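# Flip the gripper housing and return it to tray

## Task

Flip the loose gripper housing upside down and set it back in its tray. Its two halves must stay joined, and no more than about a fingernail's width of the housing may stick out past the tray's open side. The tray is free to move: it must finish resting on all four of its feet on the raised bench top, with no foot hanging more than half off an edge. The result has to hold by itself with no help from the robot, and at the end the grippers must release and move away.

## Robot and tools

Robot: two arms, left_arm and right_arm, each with six joints and a parallel-finger gripper. The names are labels only and do not match the sides of any image. Occasionally an outside force may briefly pull a held part or shove a loose item.

Frame: every reported position uses one shared world frame. Its origin sits on the table top midway between the arms, +z is up, +x points out across the table, and left_arm is on the +y side. Positions are in metres, orientations are quaternions written w,x,y,z, and velocities are in m/s and rad/s. The reported hand position can be off from the true one, more so when the arm is stretched far out.

Tool execute_actions, argument actions: a list holding at most one entry, or empty.
- Empty list: sends nothing and returns the current state with pictures.
- Motion entry {"rows": [...], "steps": n}: n runs from 3 to 15 control steps of 1/30 s each, and defaults to 15. Each row is used for one step, and the final row is reused if there are fewer rows than steps.
- Wait entry {"steps": n} with no rows: n up to 300. It sends no command and returns once n steps have passed since the previous result, counting time spent writing.
- Optional pictures true/false asks for camera images. Images come automatically only with an empty list.
A refused call moves nothing.

Row layout: a single list of 14 numbers covering both arms, even if only one arm moves. The first 7 belong to left_arm and the last 7 to right_arm, each ordered waist, shoulder, elbow, forearm roll, wrist pitch, wrist roll, opening. The six joint values are absolute target angles in radians, in the same form as the Joint positions line, not offsets. Stated ranges: waist -6.283 to 6.283, shoulder -2.059 to 2.094, elbow -3.927 to 0.192, forearm roll -6.283 to 6.283, wrist pitch -1.693 to 3.142, wrist roll -6.283 to 6.283. The true ends may differ by up to 0.010 rad. A target beyond a range end by more than 0.010 rad, and further out than the joint's last reading, is refused. A target past the true end is trimmed to that end, and the result then notes "joint sent to its limit", possibly because of an earlier action. Opening is a scale value from -1, fully closed, to +1, fully open.

Motion limits: joint targets change at most 3.14 rad/s, taking about 0.16 s to reach that rate, and all joints of one arm are paced to arrive together. Each step the sent target stays within 0.623 rad of the measured angle, and targets that would carry the gripper more than 70 mm from where it is now are pulled back. Distant goals therefore take several calls. Between calls the arms keep heading to the last row sent until they nearly stop or a step is HELD. Each result is captured 3 steps before the action ends, and those remaining steps execute while you write the next reply.

Gripper geometry: the fingers point along the gripper's +z axis and close along its y axis. The reported hand point lies between the closed pads, about 2 cm behind the fingertips. Closing pushes the tips roughly 10 mm further along +z.

Gripping: grip_measured reports the actual opening on the command scale. To keep hold, command an opening clearly below grip_measured; a larger difference squeezes harder, up to about 24 N per pad for parts up to about 6 cm wide. A fast close can squeeze harder than intended, sometimes enough to spring the fingers open. Echoing grip_measured back still grips lightly, and wide parts may slip.

Result lines: the state line lists each arm's hand position, quaternion and velocities. Joint positions and Joint velocities give each arm's six joints and then the pad gap in metres (0.084 fully open). Joint torques are total drive outputs with offsets and noise, not contact forces. "joint command not followed" means a clearance check altered or blocked joint targets; the rest of the row still applied. HELD marks steps on which the row was partly or wholly not sent. TORQUE FAULT means a joint hit its load limit (waist and shoulder 47.5, elbow and forearm roll 28.5, wrist pitch and wrist roll 19 N m, counting held weight): that arm backs off, halts 10 s and drops the rest of the call. MOTOR HOT appears at 65 °C; at 80 °C an OVER-TEMPERATURE FAULT brakes the arm until it cools. Holding loads heats motors even while idle.

Cameras: cam_high, cam_low, cam_left_wrist, cam_right_wrist, each 504x504, delivered in that order. Calibration is given in OpenCV form and may be slightly off. Tool zoom_image takes camera (one of those names) and region [x0, y0, x1, y1] in image pixels, origin at the top-left, at most 504 by 504, and returns a sharper crop of that camera's latest image.

Tool finished_scene takes scene, the number of the current scene. It ends that scene for good and reports whether the goal was met, so call it only once the housing rests correctly on its own and the grippers have opened and moved away.

Avoid: knocking or placing anything off the table, letting the arms collide or press on each other, dropping or sliding the part, slamming, and pushing hard. Favour smooth, economical motions.

Each tool is called after ">>>" by a JSON object that holds its "api" and its "payload".

## Session

>>> {"api": "execute_actions", "payload": {"actions": []}}

Scene clock: 0.00 s of 5467.00 s.
left_arm: end_effector_position=(+0.3817, +0.5468, +0.3587) grip_measured=+1.00 end_effector_quat_wxyz=(-0.030, -0.273, +0.959, +0.071) end_effector_velocity=(-0.000, +0.000, +0.000) end_effector_angular_velocity=(-0.000, -0.001, +0.001) | right_arm: end_effector_position=(+0.5074, +0.0565, +0.3541) grip_measured=+1.00 end_effector_quat_wxyz=(-0.469, +0.578, +0.623, +0.242) end_effector_velocity=(+0.000, -0.000, +0.001) end_effector_angular_velocity=(+0.001, -0.002, -0.001)
Joint positions: left_arm=[ 0.595  0.096 -1.63   0.15   1.575  3.     0.084] | right_arm=[ 0.357  0.664 -2.066  1.112  1.529 -1.466  0.084]
Joint velocities: left_arm=[ 0.001 -0.    -0.001 -0.001  0.     0.    -0.   ] | right_arm=[-0.    -0.002 -0.     0.    -0.001 -0.     0.   ]
Joint torques (N m, as the arm reports them, + toward a larger angle): no reading
camera_calibration (this result's frames):
cam_left_wrist: T_world_to_cam=[[-0.521443, 0.842291, 0.136541, -0.273381], [0.846906, 0.530406, -0.0376695, -0.530565], [-0.104151, 0.0959946, -0.989918, 0.469368], [0, 0, 0, 1]] pos_world=[0.355671, 0.466624, 0.481978]
cam_right_wrist: T_world_to_cam=[[0.952716, 0.190897, -0.236411, -0.383504], [-0.11636, -0.489517, -0.864195, 0.463639], [-0.280699, 0.850842, -0.444158, 0.379426], [0, 0, 0, 1]] pos_world=[0.525824, -0.0226623, 0.478535]

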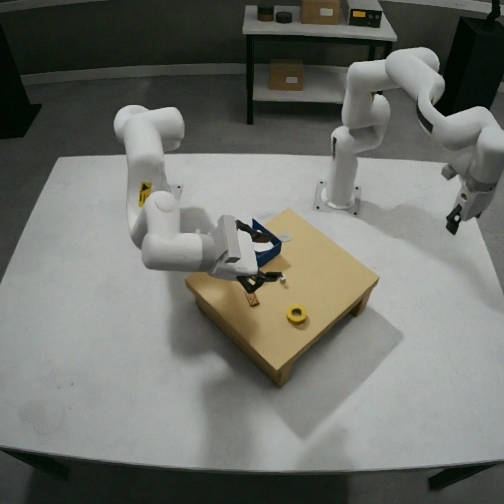

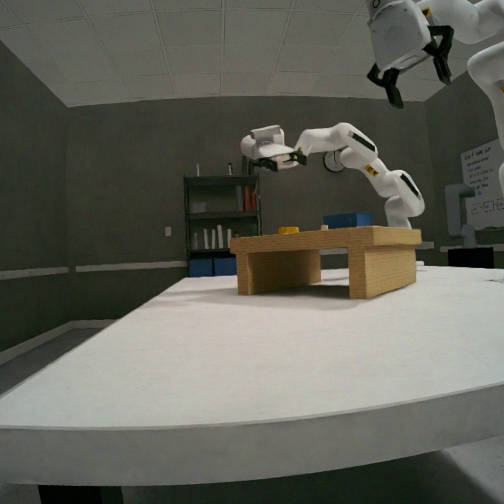

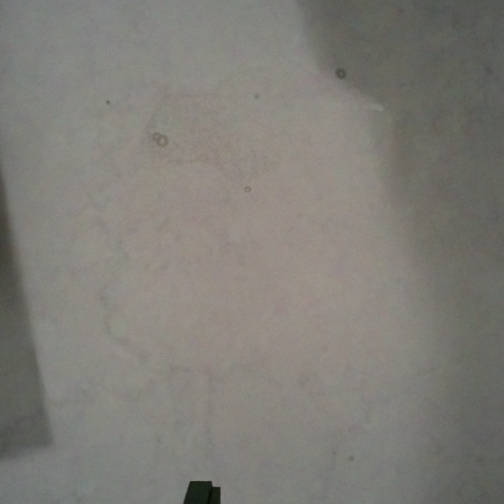

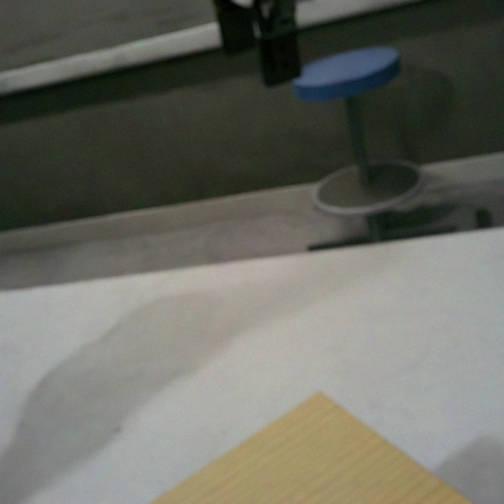

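>>> {"api": "execute_actions", "payload": {"actions": [{"rows":[[0.357,0.2,-1.8,0.5,1.5,-1.5,1,0.595,0.096,-1.63,0.15,1.575,3.0,1]],"steps":15}]}}

Scene clock: 0.60 s of 5467.00 s.
left_arm: end_effector_position=(+0.4516, +0.5325, +0.3986) grip_measured=+1.00 end_effector_quat_wxyz=(+0.101, -0.486, +0.846, +0.195) end_effector_velocity=(+0.149, -0.058, +0.103) end_effector_angular_velocity=(+0.676, -1.294, +2.092) | right_arm: end_effector_position=(+0.3992, +0.0266, +0.3605) grip_measured=+1.00 end_effector_quat_wxyz=(-0.311, +0.722, +0.616, +0.050) end_effector_velocity=(-0.231, -0.301, -0.076) end_effector_angular_velocity=(-2.417, +0.036, -1.002)
Joint positions: left_arm=[ 0.397  0.182 -1.77   0.437  1.513  2.307  0.084] | right_arm=[ 0.502  0.32  -1.805  0.638  1.557 -0.991  0.084]
Joint velocities: left_arm=[-0.398  0.172 -0.284  0.585 -0.126 -2.804 -0.   ] | right_arm=[ 0.436 -1.027  0.811 -2.052  0.087  2.081 -0.   ]
Joint torques (N m, as the arm reports them, + toward a larger angle): left_arm=[  5.46 -20.55 -17.98   0.07  -1.49   0.55] | right_arm=[ -3.97 -29.72 -17.58  -0.32  -0.85   0.67]
Steps of this call (steps 1 to 6: nothing new was sent; steps 7 to 18: the first 12 steps of this action). Readings (joint positions):
7: left_arm=[0.595 0.096 -1.631 0.150 1.575 3.000] | right_arm=[0.357 0.664 -2.066 1.112 1.529 -1.465]
8: left_arm=[0.593 0.096 -1.632 0.153 1.575 2.994] | right_arm=[0.358 0.660 -2.062 1.106 1.529 -1.460]
10: left_arm=[0.577 0.104 -1.644 0.181 1.569 2.945] | right_arm=[0.373 0.622 -2.025 1.059 1.531 -1.412]
14: left_arm=[0.479 0.147 -1.713 0.321 1.539 2.671] | right_arm=[0.441 0.466 -1.916 0.879 1.545 -1.232]
18: the state above

>>> {"api": "execute_actions", "payload": {"actions": [{"rows":[[0.595,0.096,-1.63,0.15,1.575,3.0,1,0.4,-0.02,-1.5,0.3,1.45,0,1]],"steps":15}]}}

>>> {"api": "execute_actions", "payload": {"actions": [{"rows":[[0.595,0.096,-1.63,0.15,1.575,3.0,1,0.2,-0.02,-1.412,0,1.432,0,1]],"steps":15}]}}

>>> {"api": "execute_actions", "payload": {"actions": [{"steps":20}], "pictures": true}}

>>> {"api": "zoom_image", "payload": {"camera": "cam_high", "region": [170,180,390,400]}}

Scene clock: 1.13 s of 5467.00 s.
left_arm: end_effector_position=(+0.4087, +0.5455, +0.3729) grip_measured=+1.00 end_effector_quat_wxyz=(-0.069, +0.736, -0.663, -0.117) end_effector_velocity=(-0.193, +0.031, -0.109) end_effector_angular_velocity=(-1.082, +0.702, -1.902) | right_arm: end_effector_position=(+0.4031, -0.1113, +0.3771) grip_measured=+1.00 end_effector_quat_wxyz=(-0.151, +0.973, +0.175, +0.007) end_effector_velocity=(+0.005, -0.024, -0.002) end_effector_angular_velocity=(+0.038, +0.055, -0.330)
Joint positions: left_arm=[ 0.514  0.131 -1.688  0.273  1.55   1.796  0.084] | right_arm=[ 0.406 -0.012 -1.509  0.297  1.456 -0.022  0.084]
Joint velocities: left_arm=[ 0.555 -0.239  0.389 -0.812  0.171  2.611 -0.   ] | right_arm=[-0.063 -0.073  0.108  0.039 -0.074  0.255 -0.   ]
Joint torques (N m, as the arm reports them, + toward a larger angle): left_arm=[ -0.29 -18.43 -19.62   1.09  -2.14   1.06] | right_arm=[  2.21 -22.37 -17.81   0.32  -1.61  -0.39]
Steps of this call (steps 1 to 3: the last 3 steps of your previous action; step 4: the robot went on to your last target; steps 5 to 16: the first 12 steps of this action). Readings (joint positions):
5: left_arm=[0.365 0.196 -1.794 0.488 1.503 1.837] | right_arm=[0.562 0.173 -1.691 0.323 1.569 -0.575]
6: left_arm=[0.365 0.196 -1.794 0.488 1.503 1.748] | right_arm=[0.569 0.151 -1.674 0.282 1.569 -0.486]
8: left_arm=[0.378 0.190 -1.783 0.469 1.507 1.609] | right_arm=[0.553 0.105 -1.629 0.247 1.553 -0.334]
12: left_arm=[0.439 0.164 -1.740 0.383 1.526 1.546] | right_arm=[0.442 0.019 -1.541 0.284 1.482 -0.106]
16: the state above

Scene clock: 1.63 s of 5467.00 s.
left_arm: end_effector_position=(+0.3821, +0.5467, +0.3584) grip_measured=+1.00 end_effector_quat_wxyz=(-0.029, -0.292, +0.953, +0.072) end_effector_velocity=(-0.002, +0.000, -0.000) end_effector_angular_velocity=(-0.057, +0.060, -0.487) | right_arm: end_effector_position=(+0.4365, -0.2509, +0.3358) grip_measured=+1.00 end_effector_quat_wxyz=(-0.024, +0.996, +0.089, +0.003) end_effector_velocity=(+0.035, -0.329, -0.076) end_effector_angular_velocity=(-0.575, +0.033, -0.348)
Joint positions: left_arm=[ 0.594  0.096 -1.631  0.151  1.575  2.958  0.084] | right_arm=[ 0.231 -0.019 -1.426  0.047  1.435 -0.001  0.084]
Joint velocities: left_arm=[ 0.006 -0.002  0.003 -0.008  0.002  0.499  0.   ] | right_arm=[-0.409 -0.004  0.175 -0.564 -0.034  0.008 -0.   ]
Joint torques (N m, as the arm reports them, + toward a larger angle): left_arm=[  0.93 -18.13 -19.28   0.72  -1.91  -0.4 ] | right_arm=[  8.27 -25.81 -19.55   0.94  -1.35   0.07]
Steps of this call (steps 1 to 3: the last 3 steps of your previous action; steps 4 to 15: the first 12 steps of this action). Readings (joint positions):
4: left_arm=[0.570 0.107 -1.648 0.190 1.567 2.170] | right_arm=[0.402 -0.017 -1.501 0.299 1.452 -0.005]
5: left_arm=[0.577 0.104 -1.643 0.179 1.569 2.265] | right_arm=[0.400 -0.018 -1.500 0.294 1.451 -0.004]
7: left_arm=[0.586 0.100 -1.637 0.164 1.572 2.453] | right_arm=[0.374 -0.019 -1.489 0.253 1.448 -0.003]
11: left_arm=[0.592 0.097 -1.632 0.153 1.574 2.799] | right_arm=[0.299 -0.018 -1.455 0.146 1.441 -0.002]
15: the state above

Scene clock: 2.30 s of 5467.00 s.
left_arm: end_effector_position=(+0.3818, +0.5469, +0.3583) grip_measured=+1.00 end_effector_quat_wxyz=(-0.030, -0.273, +0.959, +0.071) end_effector_velocity=(-0.000, -0.000, -0.000) end_effector_angular_velocity=(-0.002, -0.000, +0.000) | right_arm: end_effector_position=(+0.4387, -0.2768, +0.3304) grip_measured=+1.00 end_effector_quat_wxyz=(-0.000, +0.997, +0.076, +0.000) end_effector_velocity=(+0.000, -0.001, -0.000) end_effector_angular_velocity=(-0.001, +0.000, -0.001)
Joint positions: left_arm=[ 0.595  0.096 -1.63   0.15   1.575  3.     0.084] | right_arm=[ 0.2   -0.02  -1.412  0.     1.432 -0.     0.084]
Joint velocities: left_arm=[ 0.001 -0.     0.001 -0.002  0.     0.001 -0.   ] | right_arm=[-0.002  0.     0.001 -0.001 -0.    -0.    -0.   ]
Joint torques (N m, as the arm reports them, + toward a larger angle): left_arm=[  1.4  -17.58 -19.17   0.71  -1.8    0.43] | right_arm=[ -1.05 -24.13 -17.98  -0.26  -1.47  -0.05]
Kept back: nothing.
Steps of this call (steps 1 to 3: the last 3 steps of your previous action; steps 4 to 20: the robot went on to your last target). Readings (joint positions):
1: left_arm=[0.594 0.096 -1.630 0.151 1.575 2.972] | right_arm=[0.219 -0.019 -1.421 0.032 1.434 -0.000]
2: left_arm=[0.594 0.096 -1.630 0.150 1.575 2.981] | right_arm=[0.212 -0.019 -1.417 0.021 1.434 -0.000]
4: left_arm=[0.595 0.096 -1.630 0.150 1.575 2.991] | right_arm=[0.205 -0.020 -1.415 0.010 1.433 -0.000]
8: left_arm=[0.595 0.096 -1.630 0.150 1.575 2.998] | right_arm=[0.202 -0.020 -1.413 0.003 1.432 -0.000]
20: the state above
camera_calibration (this result's frames):
cam_left_wrist: T_world_to_cam=[[-0.521622, 0.84216, 0.136662, -0.273245], [0.846744, 0.530637, -0.0380581, -0.530588], [-0.104569, 0.0958657, -0.989886, 0.469205], [0, 0, 0, 1]] pos_world=[0.355806, 0.466685, 0.481609]
cam_right_wrist: T_world_to_cam=[[0.145498, -0.989058, 0.0243979, -0.3186], [-0.989316, -0.145676, -0.00569895, 0.466584], [0.00919079, -0.0233081, -0.999686, 0.447611], [0, 0, 0, 1]] pos_world=[0.503841, -0.236711, 0.457903]

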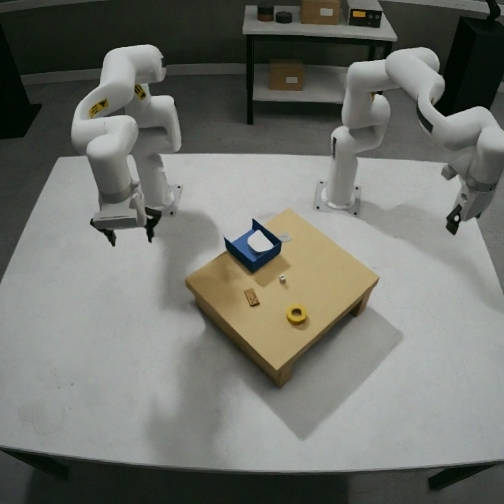

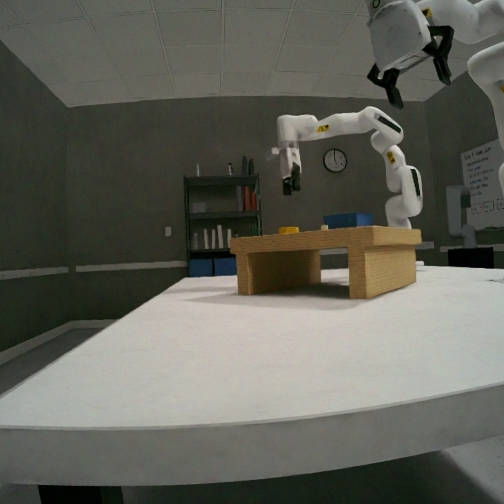

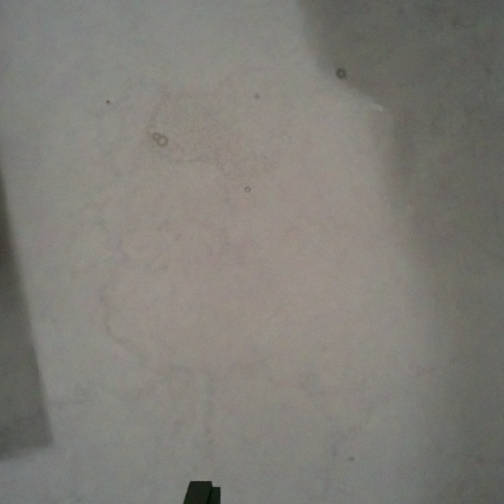

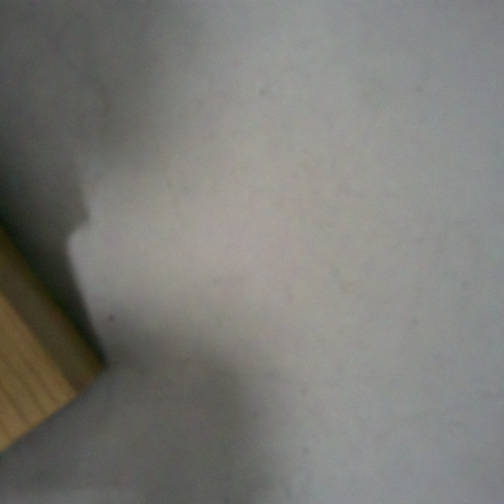

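Region (170, 180, 390, 400) of cam_high's 504x504 image, scaled by 2.291, with more detail than that image has.

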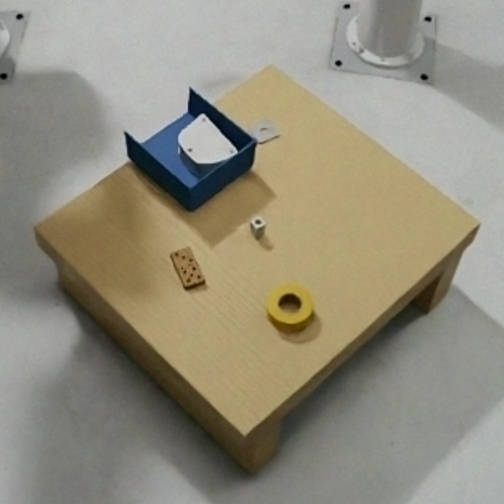

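>>> {"api": "execute_actions", "payload": {"actions": [{"rows":[[0.595,0.096,-1.63,0.15,1.575,3.0,1,0.83,-0.117,-1.3055,0,1.423,0,1]],"steps":15}]}}

>>> {"api": "execute_actions", "payload": {"actions": [{"steps":20}], "pictures": true}}

Scene clock: 3.17 s of 5467.00 s.
left_arm: end_effector_position=(+0.3818, +0.5469, +0.3583) grip_measured=+1.00 end_effector_quat_wxyz=(-0.030, -0.273, +0.959, +0.071) end_effector_velocity=(-0.000, +0.000, -0.000) end_effector_angular_velocity=(-0.000, +0.001, +0.001) | right_arm: end_effector_position=(+0.3879, -0.1528, +0.3306) grip_measured=+1.00 end_effector_quat_wxyz=(-0.000, +0.976, +0.218, -0.000) end_effector_velocity=(-0.209, +0.353, -0.001) end_effector_angular_velocity=(-0.001, +0.003, +0.887)
Joint positions: left_arm=[ 0.595  0.096 -1.63   0.15   1.575  3.     0.084] | right_arm=[ 0.487 -0.064 -1.364  0.     1.428 -0.     0.084]
Joint velocities: left_arm=[ 0.001  0.     0.     0.     0.     0.    -0.   ] | right_arm=[ 0.886 -0.135  0.15   0.    -0.012 -0.    -0.   ]
Joint torques (N m, as the arm reports them, + toward a larger angle): left_arm=[  1.28 -17.58 -19.11   0.76  -1.84   0.53] | right_arm=[ -1.65 -23.86 -18.02  -0.54  -1.59   0.05]
Steps of this call (steps 1 to 14: the robot went on to your last target; steps 15 to 26: the first 12 steps of this action). Readings (joint positions):
15: left_arm=[0.595 0.096 -1.630 0.150 1.575 3.000] | right_arm=[0.200 -0.020 -1.412 -0.000 1.432 0.000]
16: left_arm=[0.595 0.096 -1.630 0.150 1.575 3.000] | right_arm=[0.204 -0.021 -1.411 -0.000 1.432 0.000]
18: left_arm=[0.595 0.096 -1.630 0.150 1.575 3.000] | right_arm=[0.244 -0.027 -1.403 -0.001 1.431 0.000]
22: left_arm=[0.595 0.096 -1.630 0.150 1.575 3.000] | right_arm=[0.369 -0.046 -1.383 0.000 1.429 -0.000]
26: the state above

Scene clock: 3.83 s of 5467.00 s.
left_arm: end_effector_position=(+0.3818, +0.5469, +0.3583) grip_measured=+1.00 end_effector_quat_wxyz=(-0.030, -0.273, +0.959, +0.071) end_effector_velocity=(+0.000, -0.000, +0.000) end_effector_angular_velocity=(-0.000, -0.001, -0.001) | right_arm: end_effector_position=(+0.2876, -0.0352, +0.3303) grip_measured=+1.00 end_effector_quat_wxyz=(+0.000, +0.925, +0.380, -0.000) end_effector_velocity=(-0.005, +0.005, +0.000) end_effector_angular_velocity=(+0.001, +0.001, +0.015)
Joint positions: left_arm=[ 0.595  0.096 -1.63   0.15   1.575  3.     0.084] | right_arm=[ 0.827 -0.117 -1.306 -0.     1.423  0.     0.084]
Joint velocities: left_arm=[-0.001 -0.001  0.    -0.001 -0.    -0.    -0.   ] | right_arm=[ 0.015 -0.002  0.002  0.001 -0.     0.     0.   ]
Joint torques (N m, as the arm reports them, + toward a larger angle): left_arm=[  1.04 -17.9  -19.21   0.69  -1.85   0.43] | right_arm=[ -0.8  -22.72 -18.36  -0.19  -1.52  -0.07]
Kept back: nothing.
Steps of this call (steps 1 to 3: the last 3 steps of your previous action; steps 4 to 20: the robot went on to your last target). Readings (joint positions):
1: left_arm=[0.595 0.096 -1.630 0.150 1.575 3.000] | right_arm=[0.516 -0.068 -1.359 0.000 1.427 -0.000]
2: left_arm=[0.595 0.096 -1.630 0.150 1.575 3.000] | right_arm=[0.546 -0.073 -1.354 0.000 1.427 -0.000]
4: left_arm=[0.595 0.096 -1.630 0.150 1.575 3.000] | right_arm=[0.605 -0.082 -1.344 0.000 1.426 -0.000]
8: left_arm=[0.595 0.096 -1.630 0.150 1.575 3.000] | right_arm=[0.725 -0.101 -1.323 0.000 1.424 -0.000]
20: the state above
camera_calibration (this result's frames):
cam_left_wrist: T_world_to_cam=[[-0.521594, 0.842178, 0.136659, -0.27327], [0.846761, 0.530609, -0.0380653, -0.530576], [-0.10457, 0.0958631, -0.989886, 0.469207], [0, 0, 0, 1]] pos_world=[0.3558, 0.466691, 0.48161]
cam_right_wrist: T_world_to_cam=[[0.698334, -0.715348, 0.0246479, -0.207135], [-0.715471, -0.698625, -0.00498538, 0.25373], [0.0207859, -0.0141534, -0.999684, 0.451453], [0, 0, 0, 1]] pos_world=[0.316802, 0.0354776, 0.457681]

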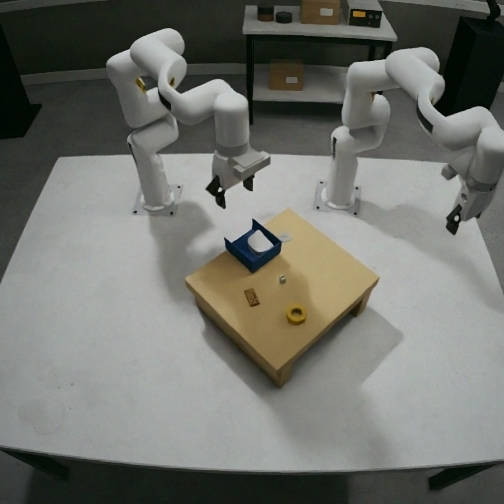

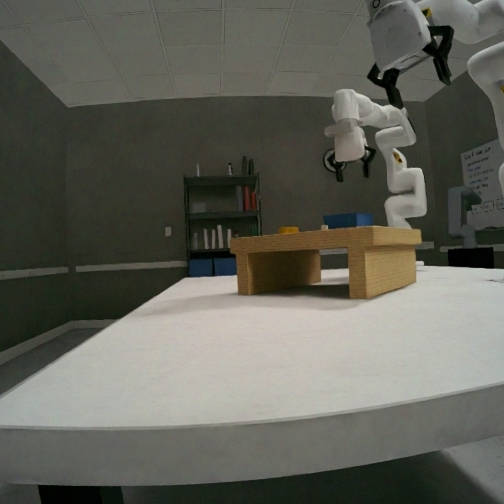

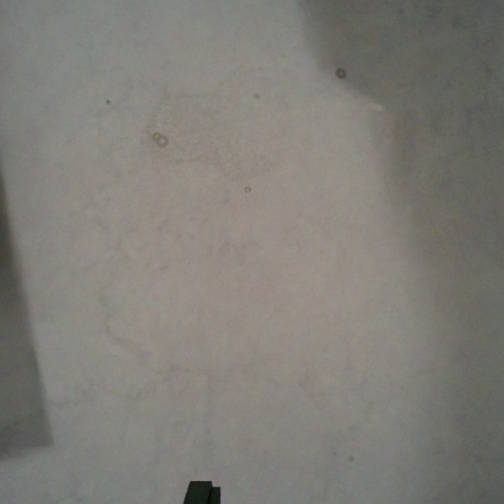

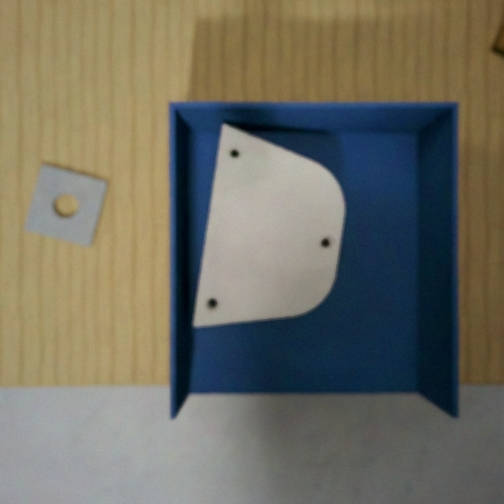

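>>> {"api": "execute_actions", "payload": {"actions": [{"rows":[[0.595,0.096,-1.63,0.15,1.575,3.0,1,0.845,0.181,-1.4284,0,1.247,0.172,0.48]],"steps":15}]}}

>>> {"api": "execute_actions", "payload": {"actions": [{"rows":[[0.595,0.096,-1.63,0.15,1.575,3.0,1,0.845,0.181,-1.4284,0,1.247,0.172,0.48],[0.595,0.096,-1.63,0.15,1.575,3.0,1,0.845,0.181,-1.4284,0,1.247,0.172,0.48],[0.595,0.096,-1.63,0.15,1.575,3.0,1,0.845,0.181,-1.4284,0,1.247,0.172,0.48],[0.595,0.096,-1.63,0.15,1.575,3.0,1,0.845,0.195,-1.38,0,1.185,0.172,0.48],[0.595,0.096,-1.63,0.15,1.575,3.0,1,0.845,0.195,-1.38,0,1.185,0.172,0.48],[0.595,0.096,-1.63,0.15,1.575,3.0,1,0.845,0.212,-1.33,0,1.118,0.172,0.48]],"steps":15}], "pictures": true}}

>>> {"api": "zoom_image", "payload": {"camera": "cam_high", "region": [200,170,320,290]}}

Scene clock: 4.80 s of 5467.00 s.
left_arm: end_effector_position=(+0.3818, +0.5469, +0.3583) grip_measured=+1.00 end_effector_quat_wxyz=(-0.030, -0.273, +0.959, +0.071) end_effector_velocity=(+0.000, -0.001, +0.000) end_effector_angular_velocity=(+0.000, -0.001, -0.001) | right_arm: end_effector_position=(+0.3353, +0.0243, +0.2526) grip_measured=+0.47 end_effector_quat_wxyz=(+0.002, +0.949, +0.314, -0.005) end_effector_velocity=(+0.048, +0.058, -0.068) end_effector_angular_velocity=(+0.025, -0.027, -0.151)
Joint positions: left_arm=[ 0.595  0.096 -1.63   0.15   1.575  3.     0.084] | right_arm=[ 0.844  0.163 -1.414  0.     1.261  0.158  0.064]
Joint velocities: left_arm=[-0.001 -0.001  0.    -0.    -0.    -0.     0.   ] | right_arm=[ 0.013  0.257 -0.129 -0.001 -0.165  0.164  0.   ]
Joint torques (N m, as the arm reports them, + toward a larger angle): left_arm=[  1.39 -17.72 -19.17   0.71  -1.79   0.46] | right_arm=[ -1.24 -41.6  -21.58  -0.36  -1.44   0.02]
Steps of this call (steps 1 to 15: the robot went on to your last target; steps 16 to 17: nothing new was sent; steps 18 to 29: the first 12 steps of this action). Readings (joint positions):
18: left_arm=[0.595 0.096 -1.630 0.150 1.575 3.000] | right_arm=[0.830 -0.117 -1.306 -0.000 1.423 0.000]
19: left_arm=[0.595 0.096 -1.630 0.150 1.575 3.000] | right_arm=[0.830 -0.113 -1.308 -0.000 1.420 0.004]
21: left_arm=[0.595 0.096 -1.630 0.150 1.575 3.000] | right_arm=[0.832 -0.072 -1.331 -0.000 1.392 0.030]
25: left_arm=[0.595 0.096 -1.630 0.150 1.575 3.000] | right_arm=[0.840 0.076 -1.382 0.000 1.310 0.110]
29: the state above

Scene clock: 5.30 s of 5467.00 s.
left_arm: end_effector_position=(+0.3818, +0.5469, +0.3583) grip_measured=+1.00 end_effector_quat_wxyz=(-0.030, -0.273, +0.959, +0.071) end_effector_velocity=(+0.001, -0.000, +0.000) end_effector_angular_velocity=(+0.002, -0.000, -0.002) | right_arm: end_effector_position=(+0.3391, +0.0287, +0.2032) grip_measured=+0.47 end_effector_quat_wxyz=(+0.002, +0.951, +0.308, -0.005) end_effector_velocity=(+0.006, +0.006, -0.051) end_effector_angular_velocity=(+0.029, -0.025, -0.003)
Joint positions: left_arm=[ 0.595  0.096 -1.63   0.15   1.575  3.     0.084] | right_arm=[ 0.845  0.212 -1.335  0.     1.134  0.172  0.064]
Joint velocities: left_arm=[-0.002  0.001 -0.001  0.001 -0.    -0.     0.   ] | right_arm=[-0.002  0.039  0.106  0.003 -0.182 -0.     0.004]
Joint torques (N m, as the arm reports them, + toward a larger angle): left_arm=[  1.22 -17.74 -19.11   0.55  -1.76   0.52] | right_arm=[ -0.24 -38.34 -22.82  -0.19  -2.     0.17]
Steps of this call (steps 1 to 3: the last 3 steps of your previous action; steps 4 to 15: the first 12 steps of this action). Readings (joint positions):
4: left_arm=[0.595 0.096 -1.630 0.150 1.575 3.000] | right_arm=[0.845 0.176 -1.427 -0.000 1.250 0.169]
5: left_arm=[0.595 0.096 -1.630 0.150 1.575 3.000] | right_arm=[0.845 0.176 -1.428 -0.000 1.249 0.170]
7: left_arm=[0.595 0.096 -1.630 0.150 1.575 3.000] | right_arm=[0.845 0.178 -1.429 -0.000 1.247 0.171]
11: left_arm=[0.595 0.096 -1.630 0.150 1.575 3.000] | right_arm=[0.845 0.191 -1.386 -0.000 1.186 0.172]
15: the state above
camera_calibration (this result's frames):
cam_left_wrist: T_world_to_cam=[[-0.521594, 0.842178, 0.136659, -0.27327], [0.846761, 0.530609, -0.0380654, -0.530576], [-0.104571, 0.095863, -0.989887, 0.469207], [0, 0, 0, 1]] pos_world=[0.3558, 0.466691, 0.48161]
cam_right_wrist: T_world_to_cam=[[0.58008, -0.814132, 0.0263739, -0.151628], [-0.814481, -0.58017, 0.0048783, 0.362812], [0.0113297, -0.0243108, -0.99964, 0.327749], [0, 0, 0, 1]] pos_world=[0.379747, 0.095015, 0.329861]

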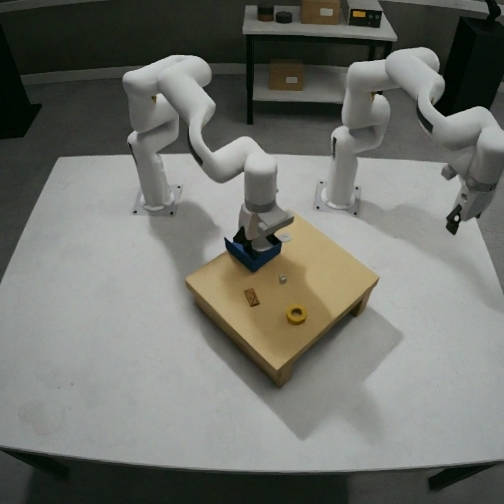

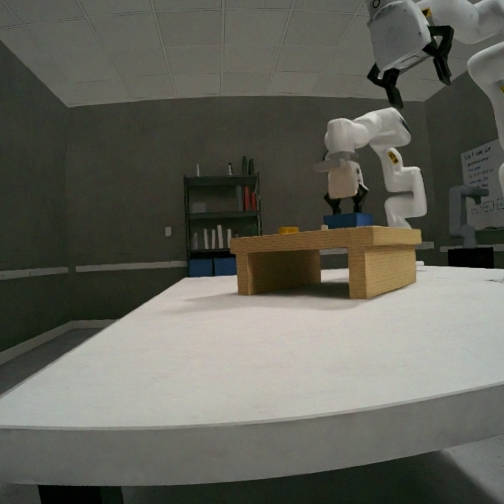

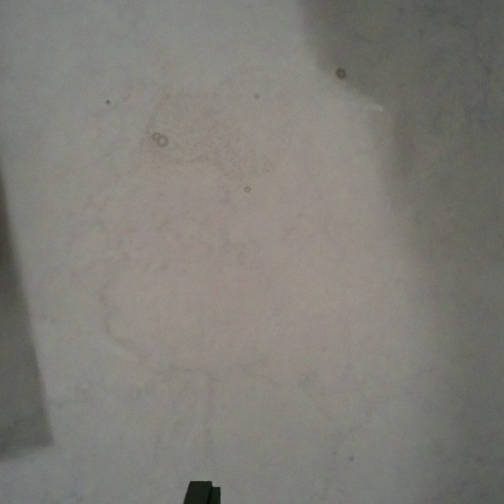

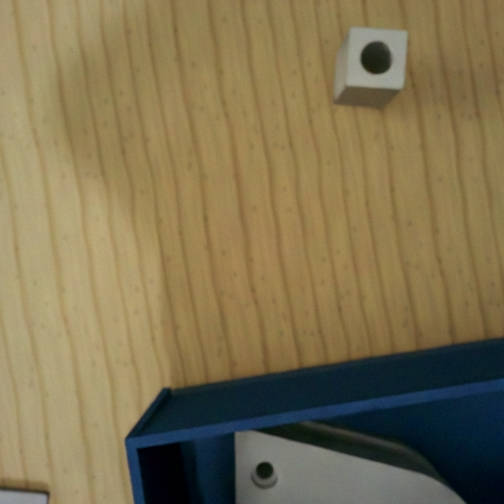

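Region (200, 170, 320, 290) of cam_high's 504x504 image, scaled by 4.200, with more detail than that image has.

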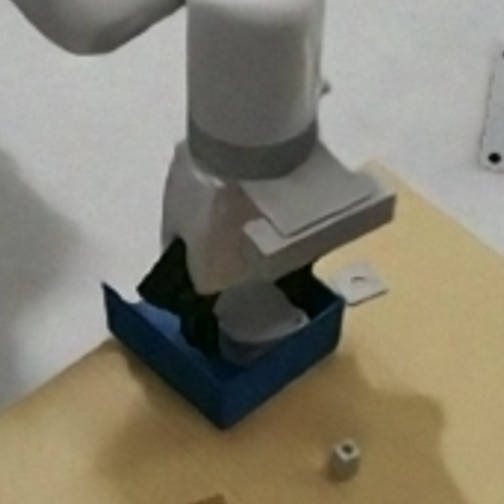

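>>> {"api": "execute_actions", "payload": {"actions": [{"rows":[[0.595,0.096,-1.63,0.15,1.575,3.0,1,0.845,0.218,-1.315,0,1.097,0.172,0.48],[0.595,0.096,-1.63,0.15,1.575,3.0,1,0.845,0.223,-1.302,0,1.079,0.172,0.48],[0.595,0.096,-1.63,0.15,1.575,3.0,1,0.845,0.228,-1.29,0,1.062,0.172,0.48]],"steps":12}], "pictures": true}}

>>> {"api": "zoom_image", "payload": {"camera": "cam_high", "region": [200,170,320,290]}}

Scene clock: 5.73 s of 5467.00 s.
left_arm: end_effector_position=(+0.3818, +0.5469, +0.3583) grip_measured=+1.00 end_effector_quat_wxyz=(-0.030, -0.273, +0.959, +0.071) end_effector_velocity=(-0.000, +0.000, +0.000) end_effector_angular_velocity=(+0.002, +0.000, -0.001) | right_arm: end_effector_position=(+0.3425, +0.0347, +0.1967) grip_measured=+0.49 end_effector_quat_wxyz=(-0.007, +0.951, +0.309, +0.011) end_effector_velocity=(+0.002, +0.007, +0.002) end_effector_angular_velocity=(+0.038, -0.040, +0.007)
Joint positions: left_arm=[ 0.595  0.096 -1.63   0.15   1.575  3.     0.084] | right_arm=[ 0.847  0.212 -1.307  0.002  1.071  0.171  0.064]
Joint velocities: left_arm=[-0.    -0.    -0.     0.002 -0.     0.     0.   ] | right_arm=[ 0.008 -0.023  0.036 -0.002 -0.069  0.002  0.   ]
Joint torques (N m, as the arm reports them, + toward a larger angle): left_arm=[  1.42 -17.52 -19.17   0.65  -1.75   0.37] | right_arm=[-8.77 11.5   0.41 -2.73 -4.25  0.97]
Steps of this call (steps 1 to 3: the last 3 steps of your previous action; step 4: the robot went on to your last target; steps 5 to 13: the first 9 steps of this action). Readings (joint positions):
5: left_arm=[0.595 0.096 -1.630 0.150 1.575 3.000] | right_arm=[0.845 0.211 -1.332 -0.000 1.119 0.172]
6: left_arm=[0.595 0.096 -1.630 0.150 1.575 3.000] | right_arm=[0.845 0.212 -1.330 -0.000 1.115 0.172]
8: left_arm=[0.595 0.096 -1.630 0.150 1.575 3.000] | right_arm=[0.845 0.213 -1.322 0.001 1.097 0.172]
12: left_arm=[0.595 0.096 -1.630 0.150 1.575 3.000] | right_arm=[0.847 0.212 -1.309 0.002 1.073 0.171]
13: the state above
camera_calibration (this result's frames):
cam_left_wrist: T_world_to_cam=[[-0.521594, 0.842178, 0.136659, -0.27327], [0.846761, 0.530609, -0.0380654, -0.530576], [-0.104571, 0.095863, -0.989887, 0.469207], [0, 0, 0, 1]] pos_world=[0.3558, 0.466691, 0.48161]
cam_right_wrist: T_world_to_cam=[[0.581471, -0.813369, 0.0179645, -0.147424], [-0.812819, -0.581741, -0.0300339, 0.375451], [0.0348794, 0.00286198, -0.999387, 0.312302], [0, 0, 0, 1]] pos_world=[0.380004, 0.0976111, 0.326036]

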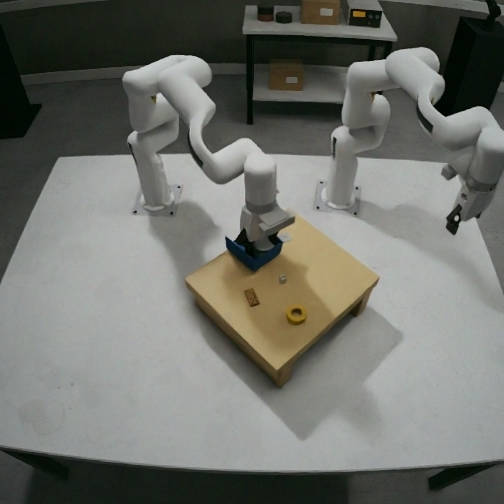

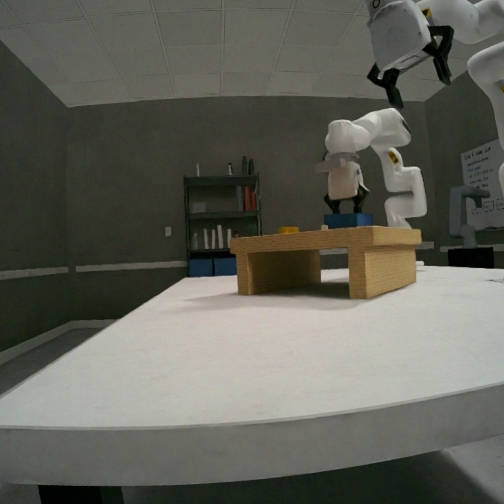

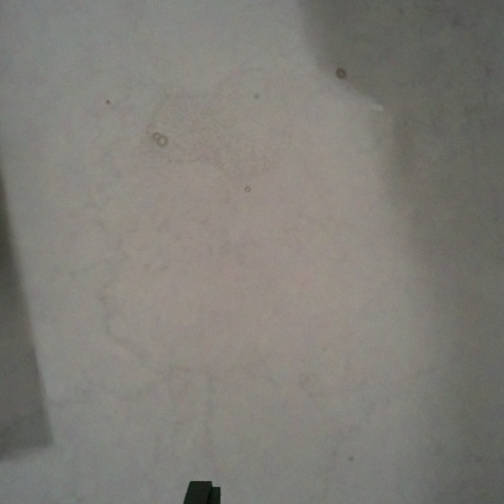

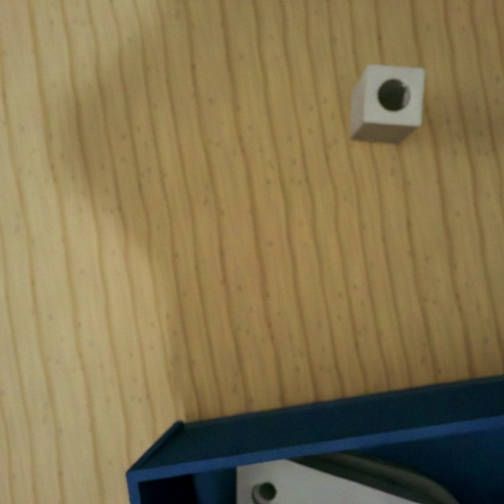

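Region (200, 170, 320, 290) of cam_high's 504x504 image, scaled by 4.200, with more detail than that image has.

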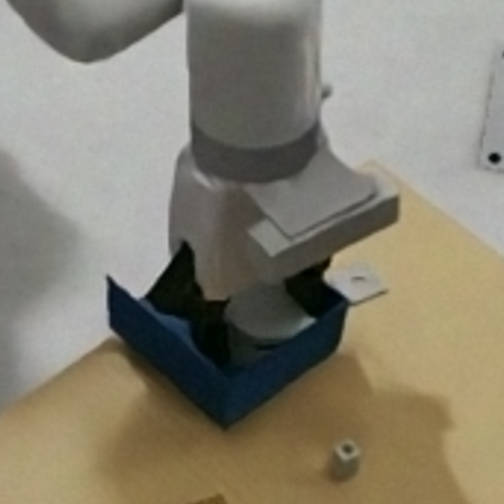

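>>> {"api": "execute_actions", "payload": {"actions": [{"rows":[[0.595,0.096,-1.63,0.15,1.575,3.0,1,0.845,0.181,-1.4284,0,1.247,0.172,0.48]],"steps":15}], "pictures": true}}

Scene clock: 6.53 s of 5467.00 s.
left_arm: end_effector_position=(+0.3818, +0.5469, +0.3583) grip_measured=+1.00 end_effector_quat_wxyz=(-0.030, -0.273, +0.959, +0.071) end_effector_velocity=(+0.000, +0.000, -0.000) end_effector_angular_velocity=(-0.000, -0.001, -0.000) | right_arm: end_effector_position=(+0.3406, +0.0295, +0.2469) grip_measured=+0.47 end_effector_quat_wxyz=(+0.001, +0.952, +0.307, -0.000) end_effector_velocity=(-0.014, -0.010, -0.001) end_effector_angular_velocity=(-0.048, +0.057, +0.004)
Joint positions: left_arm=[ 0.595  0.096 -1.63   0.15   1.575  3.     0.084] | right_arm=[ 0.844  0.184 -1.422 -0.001  1.239  0.172  0.064]
Joint velocities: left_arm=[ 0.     0.     0.    -0.    -0.001  0.    -0.   ] | right_arm=[ 0.003  0.006 -0.02   0.007  0.088 -0.003 -0.   ]
Joint torques (N m, as the arm reports them, + toward a larger angle): left_arm=[  1.04 -17.43 -19.12   0.66  -1.65   0.43] | right_arm=[ -1.27 -29.6  -17.97  -0.59  -1.55   0.21]
Steps of this call (steps 1 to 3: the last 3 steps of your previous action; steps 4 to 12: the robot went on to your last target; steps 13 to 24: the first 12 steps of this action). Readings (joint positions):
13: left_arm=[0.595 0.096 -1.630 0.150 1.575 3.000] | right_arm=[0.845 0.209 -1.305 0.000 1.063 0.172]
14: left_arm=[0.595 0.096 -1.630 0.150 1.575 3.000] | right_arm=[0.845 0.209 -1.307 -0.000 1.068 0.172]
16: left_arm=[0.595 0.096 -1.630 0.150 1.575 3.000] | right_arm=[0.844 0.208 -1.329 -0.002 1.112 0.173]
20: left_arm=[0.595 0.096 -1.630 0.150 1.575 3.000] | right_arm=[0.843 0.191 -1.402 -0.002 1.214 0.173]
24: the state above
camera_calibration (this result's frames):
cam_left_wrist: T_world_to_cam=[[-0.521594, 0.842178, 0.136659, -0.27327], [0.846761, 0.530609, -0.0380653, -0.530576], [-0.10457, 0.0958631, -0.989886, 0.469207], [0, 0, 0, 1]] pos_world=[0.3558, 0.466691, 0.48161]
cam_right_wrist: T_world_to_cam=[[0.579154, -0.81482, 0.0254734, -0.152484], [-0.815005, -0.579435, -0.00477693, 0.3668], [0.0186525, -0.0179944, -0.999664, 0.368766], [0, 0, 0, 1]] pos_world=[0.380377, 0.0949255, 0.374279]

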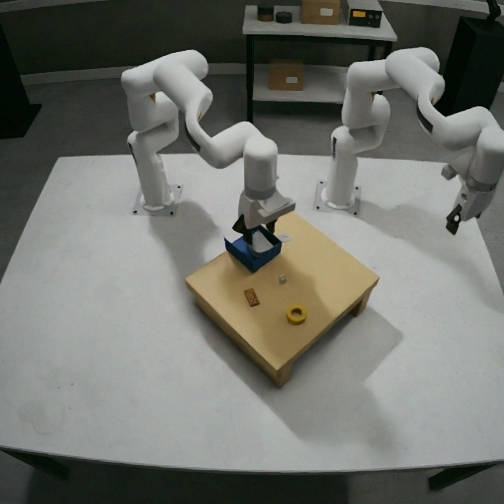

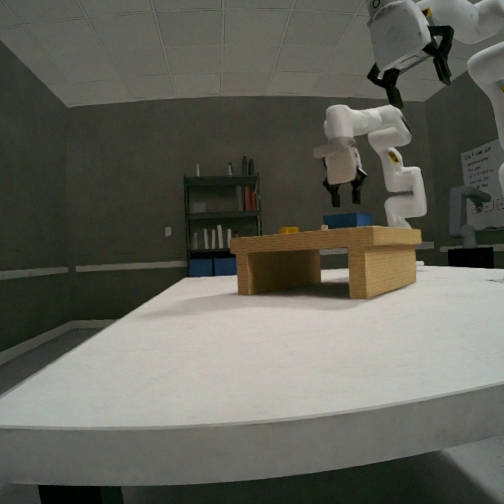

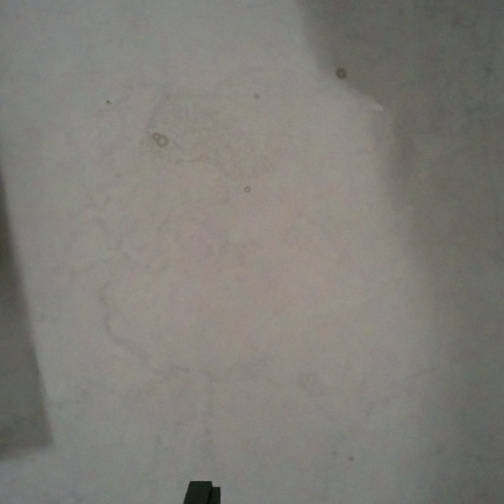

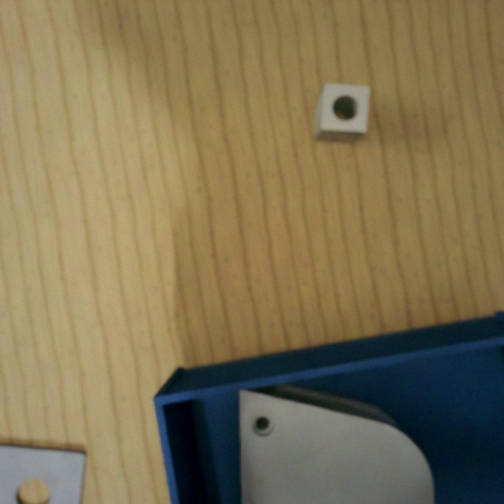

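>>> {"api": "zoom_image", "payload": {"camera": "cam_high", "region": [200,190,320,310]}}

>>> {"api": "execute_actions", "payload": {"actions": [{"rows":[[0.595,0.096,-1.63,0.15,1.575,3.0,1,0.83,-0.117,-1.3055,0,1.423,0,0.48]],"steps":15}]}}

>>> {"api": "execute_actions", "payload": {"actions": [{"steps":20}], "pictures": true}}

Region (200, 190, 320, 310) of cam_high's 504x504 image, scaled by 4.200, with more detail than that image has.

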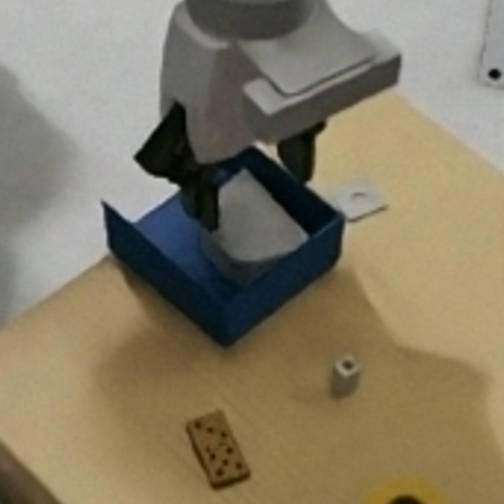

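Scene clock: 7.07 s of 5467.00 s.
left_arm: end_effector_position=(+0.3818, +0.5469, +0.3583) grip_measured=+1.00 end_effector_quat_wxyz=(-0.030, -0.273, +0.959, +0.071) end_effector_velocity=(+0.000, -0.001, +0.000) end_effector_angular_velocity=(+0.000, -0.001, -0.001) | right_arm: end_effector_position=(+0.2919, -0.0287, +0.3288) grip_measured=+0.47 end_effector_quat_wxyz=(-0.002, +0.927, +0.376, +0.004) end_effector_velocity=(-0.060, -0.068, +0.042) end_effector_angular_velocity=(-0.042, +0.038, +0.155)
Joint positions: left_arm=[ 0.595  0.096 -1.63   0.15   1.575  3.     0.084] | right_arm=[ 0.831 -0.099 -1.319 -0.     1.409  0.014  0.064]
Joint velocities: left_arm=[-0.001 -0.     0.    -0.    -0.001 -0.    -0.   ] | right_arm=[-0.012 -0.257  0.142 -0.001  0.172 -0.167 -0.   ]
Joint torques (N m, as the arm reports them, + toward a larger angle): left_arm=[  1.24 -17.55 -19.06   0.69  -1.78   0.49] | right_arm=[  0.09 -10.19 -15.56   0.16  -1.62   0.48]
Steps of this call (steps 1 to 3: the last 3 steps of your previous action; step 4: the robot went on to your last target; steps 5 to 16: the first 12 steps of this action). Readings (joint positions):
5: left_arm=[0.595 0.096 -1.630 0.150 1.575 3.000] | right_arm=[0.845 0.183 -1.425 -0.000 1.246 0.172]
6: left_arm=[0.595 0.096 -1.630 0.150 1.575 3.000] | right_arm=[0.845 0.178 -1.423 -0.000 1.250 0.168]
8: left_arm=[0.595 0.096 -1.630 0.150 1.575 3.000] | right_arm=[0.843 0.137 -1.401 -0.000 1.278 0.142]
12: left_arm=[0.595 0.096 -1.630 0.150 1.575 3.000] | right_arm=[0.835 -0.010 -1.353 -0.000 1.358 0.063]
16: the state above

Scene clock: 7.73 s of 5467.00 s.
left_arm: end_effector_position=(+0.3818, +0.5469, +0.3583) grip_measured=+1.00 end_effector_quat_wxyz=(-0.030, -0.273, +0.959, +0.071) end_effector_velocity=(+0.000, -0.000, -0.001) end_effector_angular_velocity=(-0.002, +0.001, +0.000) | right_arm: end_effector_position=(+0.2867, -0.0344, +0.3302) grip_measured=+0.47 end_effector_quat_wxyz=(+0.000, +0.924, +0.382, -0.000) end_effector_velocity=(-0.000, -0.000, +0.001) end_effector_angular_velocity=(+0.002, -0.000, -0.000)
Joint positions: left_arm=[ 0.595  0.096 -1.63   0.15   1.575  3.     0.084] | right_arm=[ 0.83  -0.117 -1.305  0.     1.423  0.     0.064]
Joint velocities: left_arm=[ 0.     0.     0.001 -0.002 -0.     0.    -0.   ] | right_arm=[-0.    -0.002  0.001  0.001 -0.    -0.     0.   ]
Joint torques (N m, as the arm reports them, + toward a larger angle): left_arm=[  1.19 -17.7  -19.08   0.74  -1.82   0.53] | right_arm=[ -0.99 -21.2  -18.15  -0.37  -1.62   0.11]
Kept back: nothing.
Steps of this call (steps 1 to 3: the last 3 steps of your previous action; steps 4 to 20: the robot went on to your last target). Readings (joint positions):
1: left_arm=[0.595 0.096 -1.630 0.150 1.575 3.000] | right_arm=[0.831 -0.105 -1.314 -0.000 1.413 0.009]
2: left_arm=[0.595 0.096 -1.630 0.150 1.575 3.000] | right_arm=[0.830 -0.108 -1.311 -0.000 1.417 0.006]
4: left_arm=[0.595 0.096 -1.630 0.150 1.575 3.000] | right_arm=[0.830 -0.111 -1.306 0.000 1.420 0.003]
8: left_arm=[0.595 0.096 -1.630 0.150 1.575 3.000] | right_arm=[0.830 -0.114 -1.305 0.000 1.422 0.001]
20: the state above
camera_calibration (this result's frames):
cam_left_wrist: T_world_to_cam=[[-0.521594, 0.842178, 0.136659, -0.27327], [0.846761, 0.530609, -0.0380656, -0.530576], [-0.104571, 0.0958629, -0.989887, 0.469207], [0, 0, 0, 1]] pos_world=[0.3558, 0.466691, 0.48161]
cam_right_wrist: T_world_to_cam=[[0.700131, -0.713595, 0.0244874, -0.206367], [-0.713716, -0.700418, -0.00487869, 0.253073], [0.0206328, -0.0140614, -0.999688, 0.451471], [0, 0, 0, 1]] pos_world=[0.315791, 0.0363427, 0.457618]

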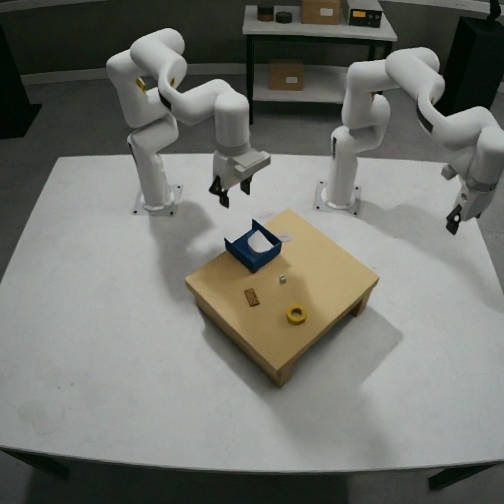

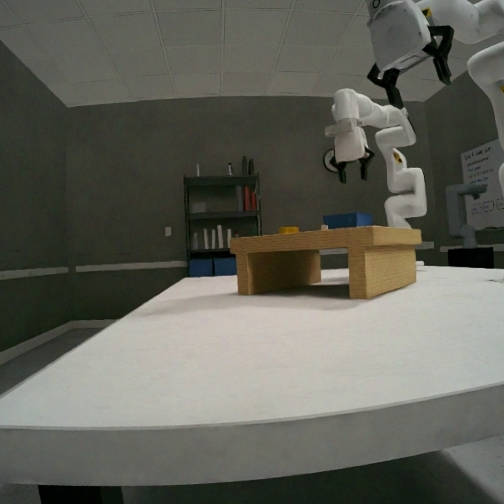

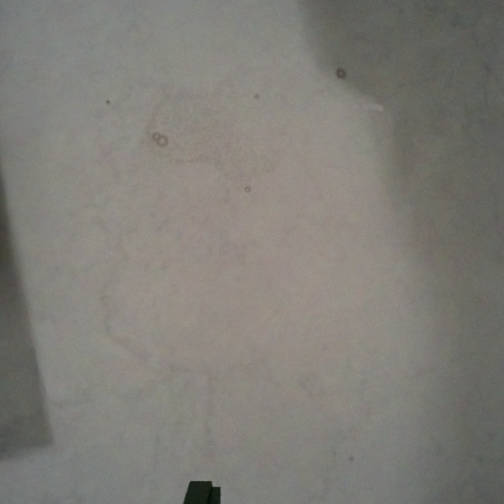

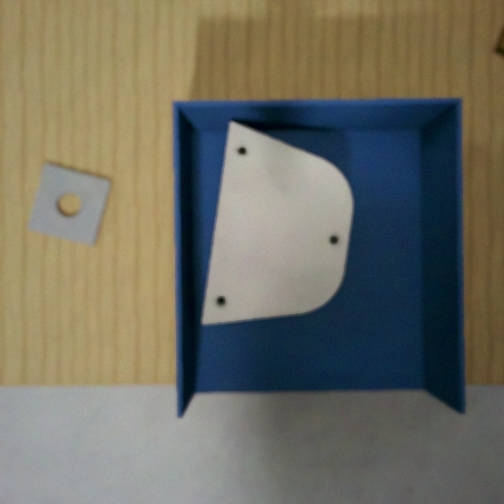

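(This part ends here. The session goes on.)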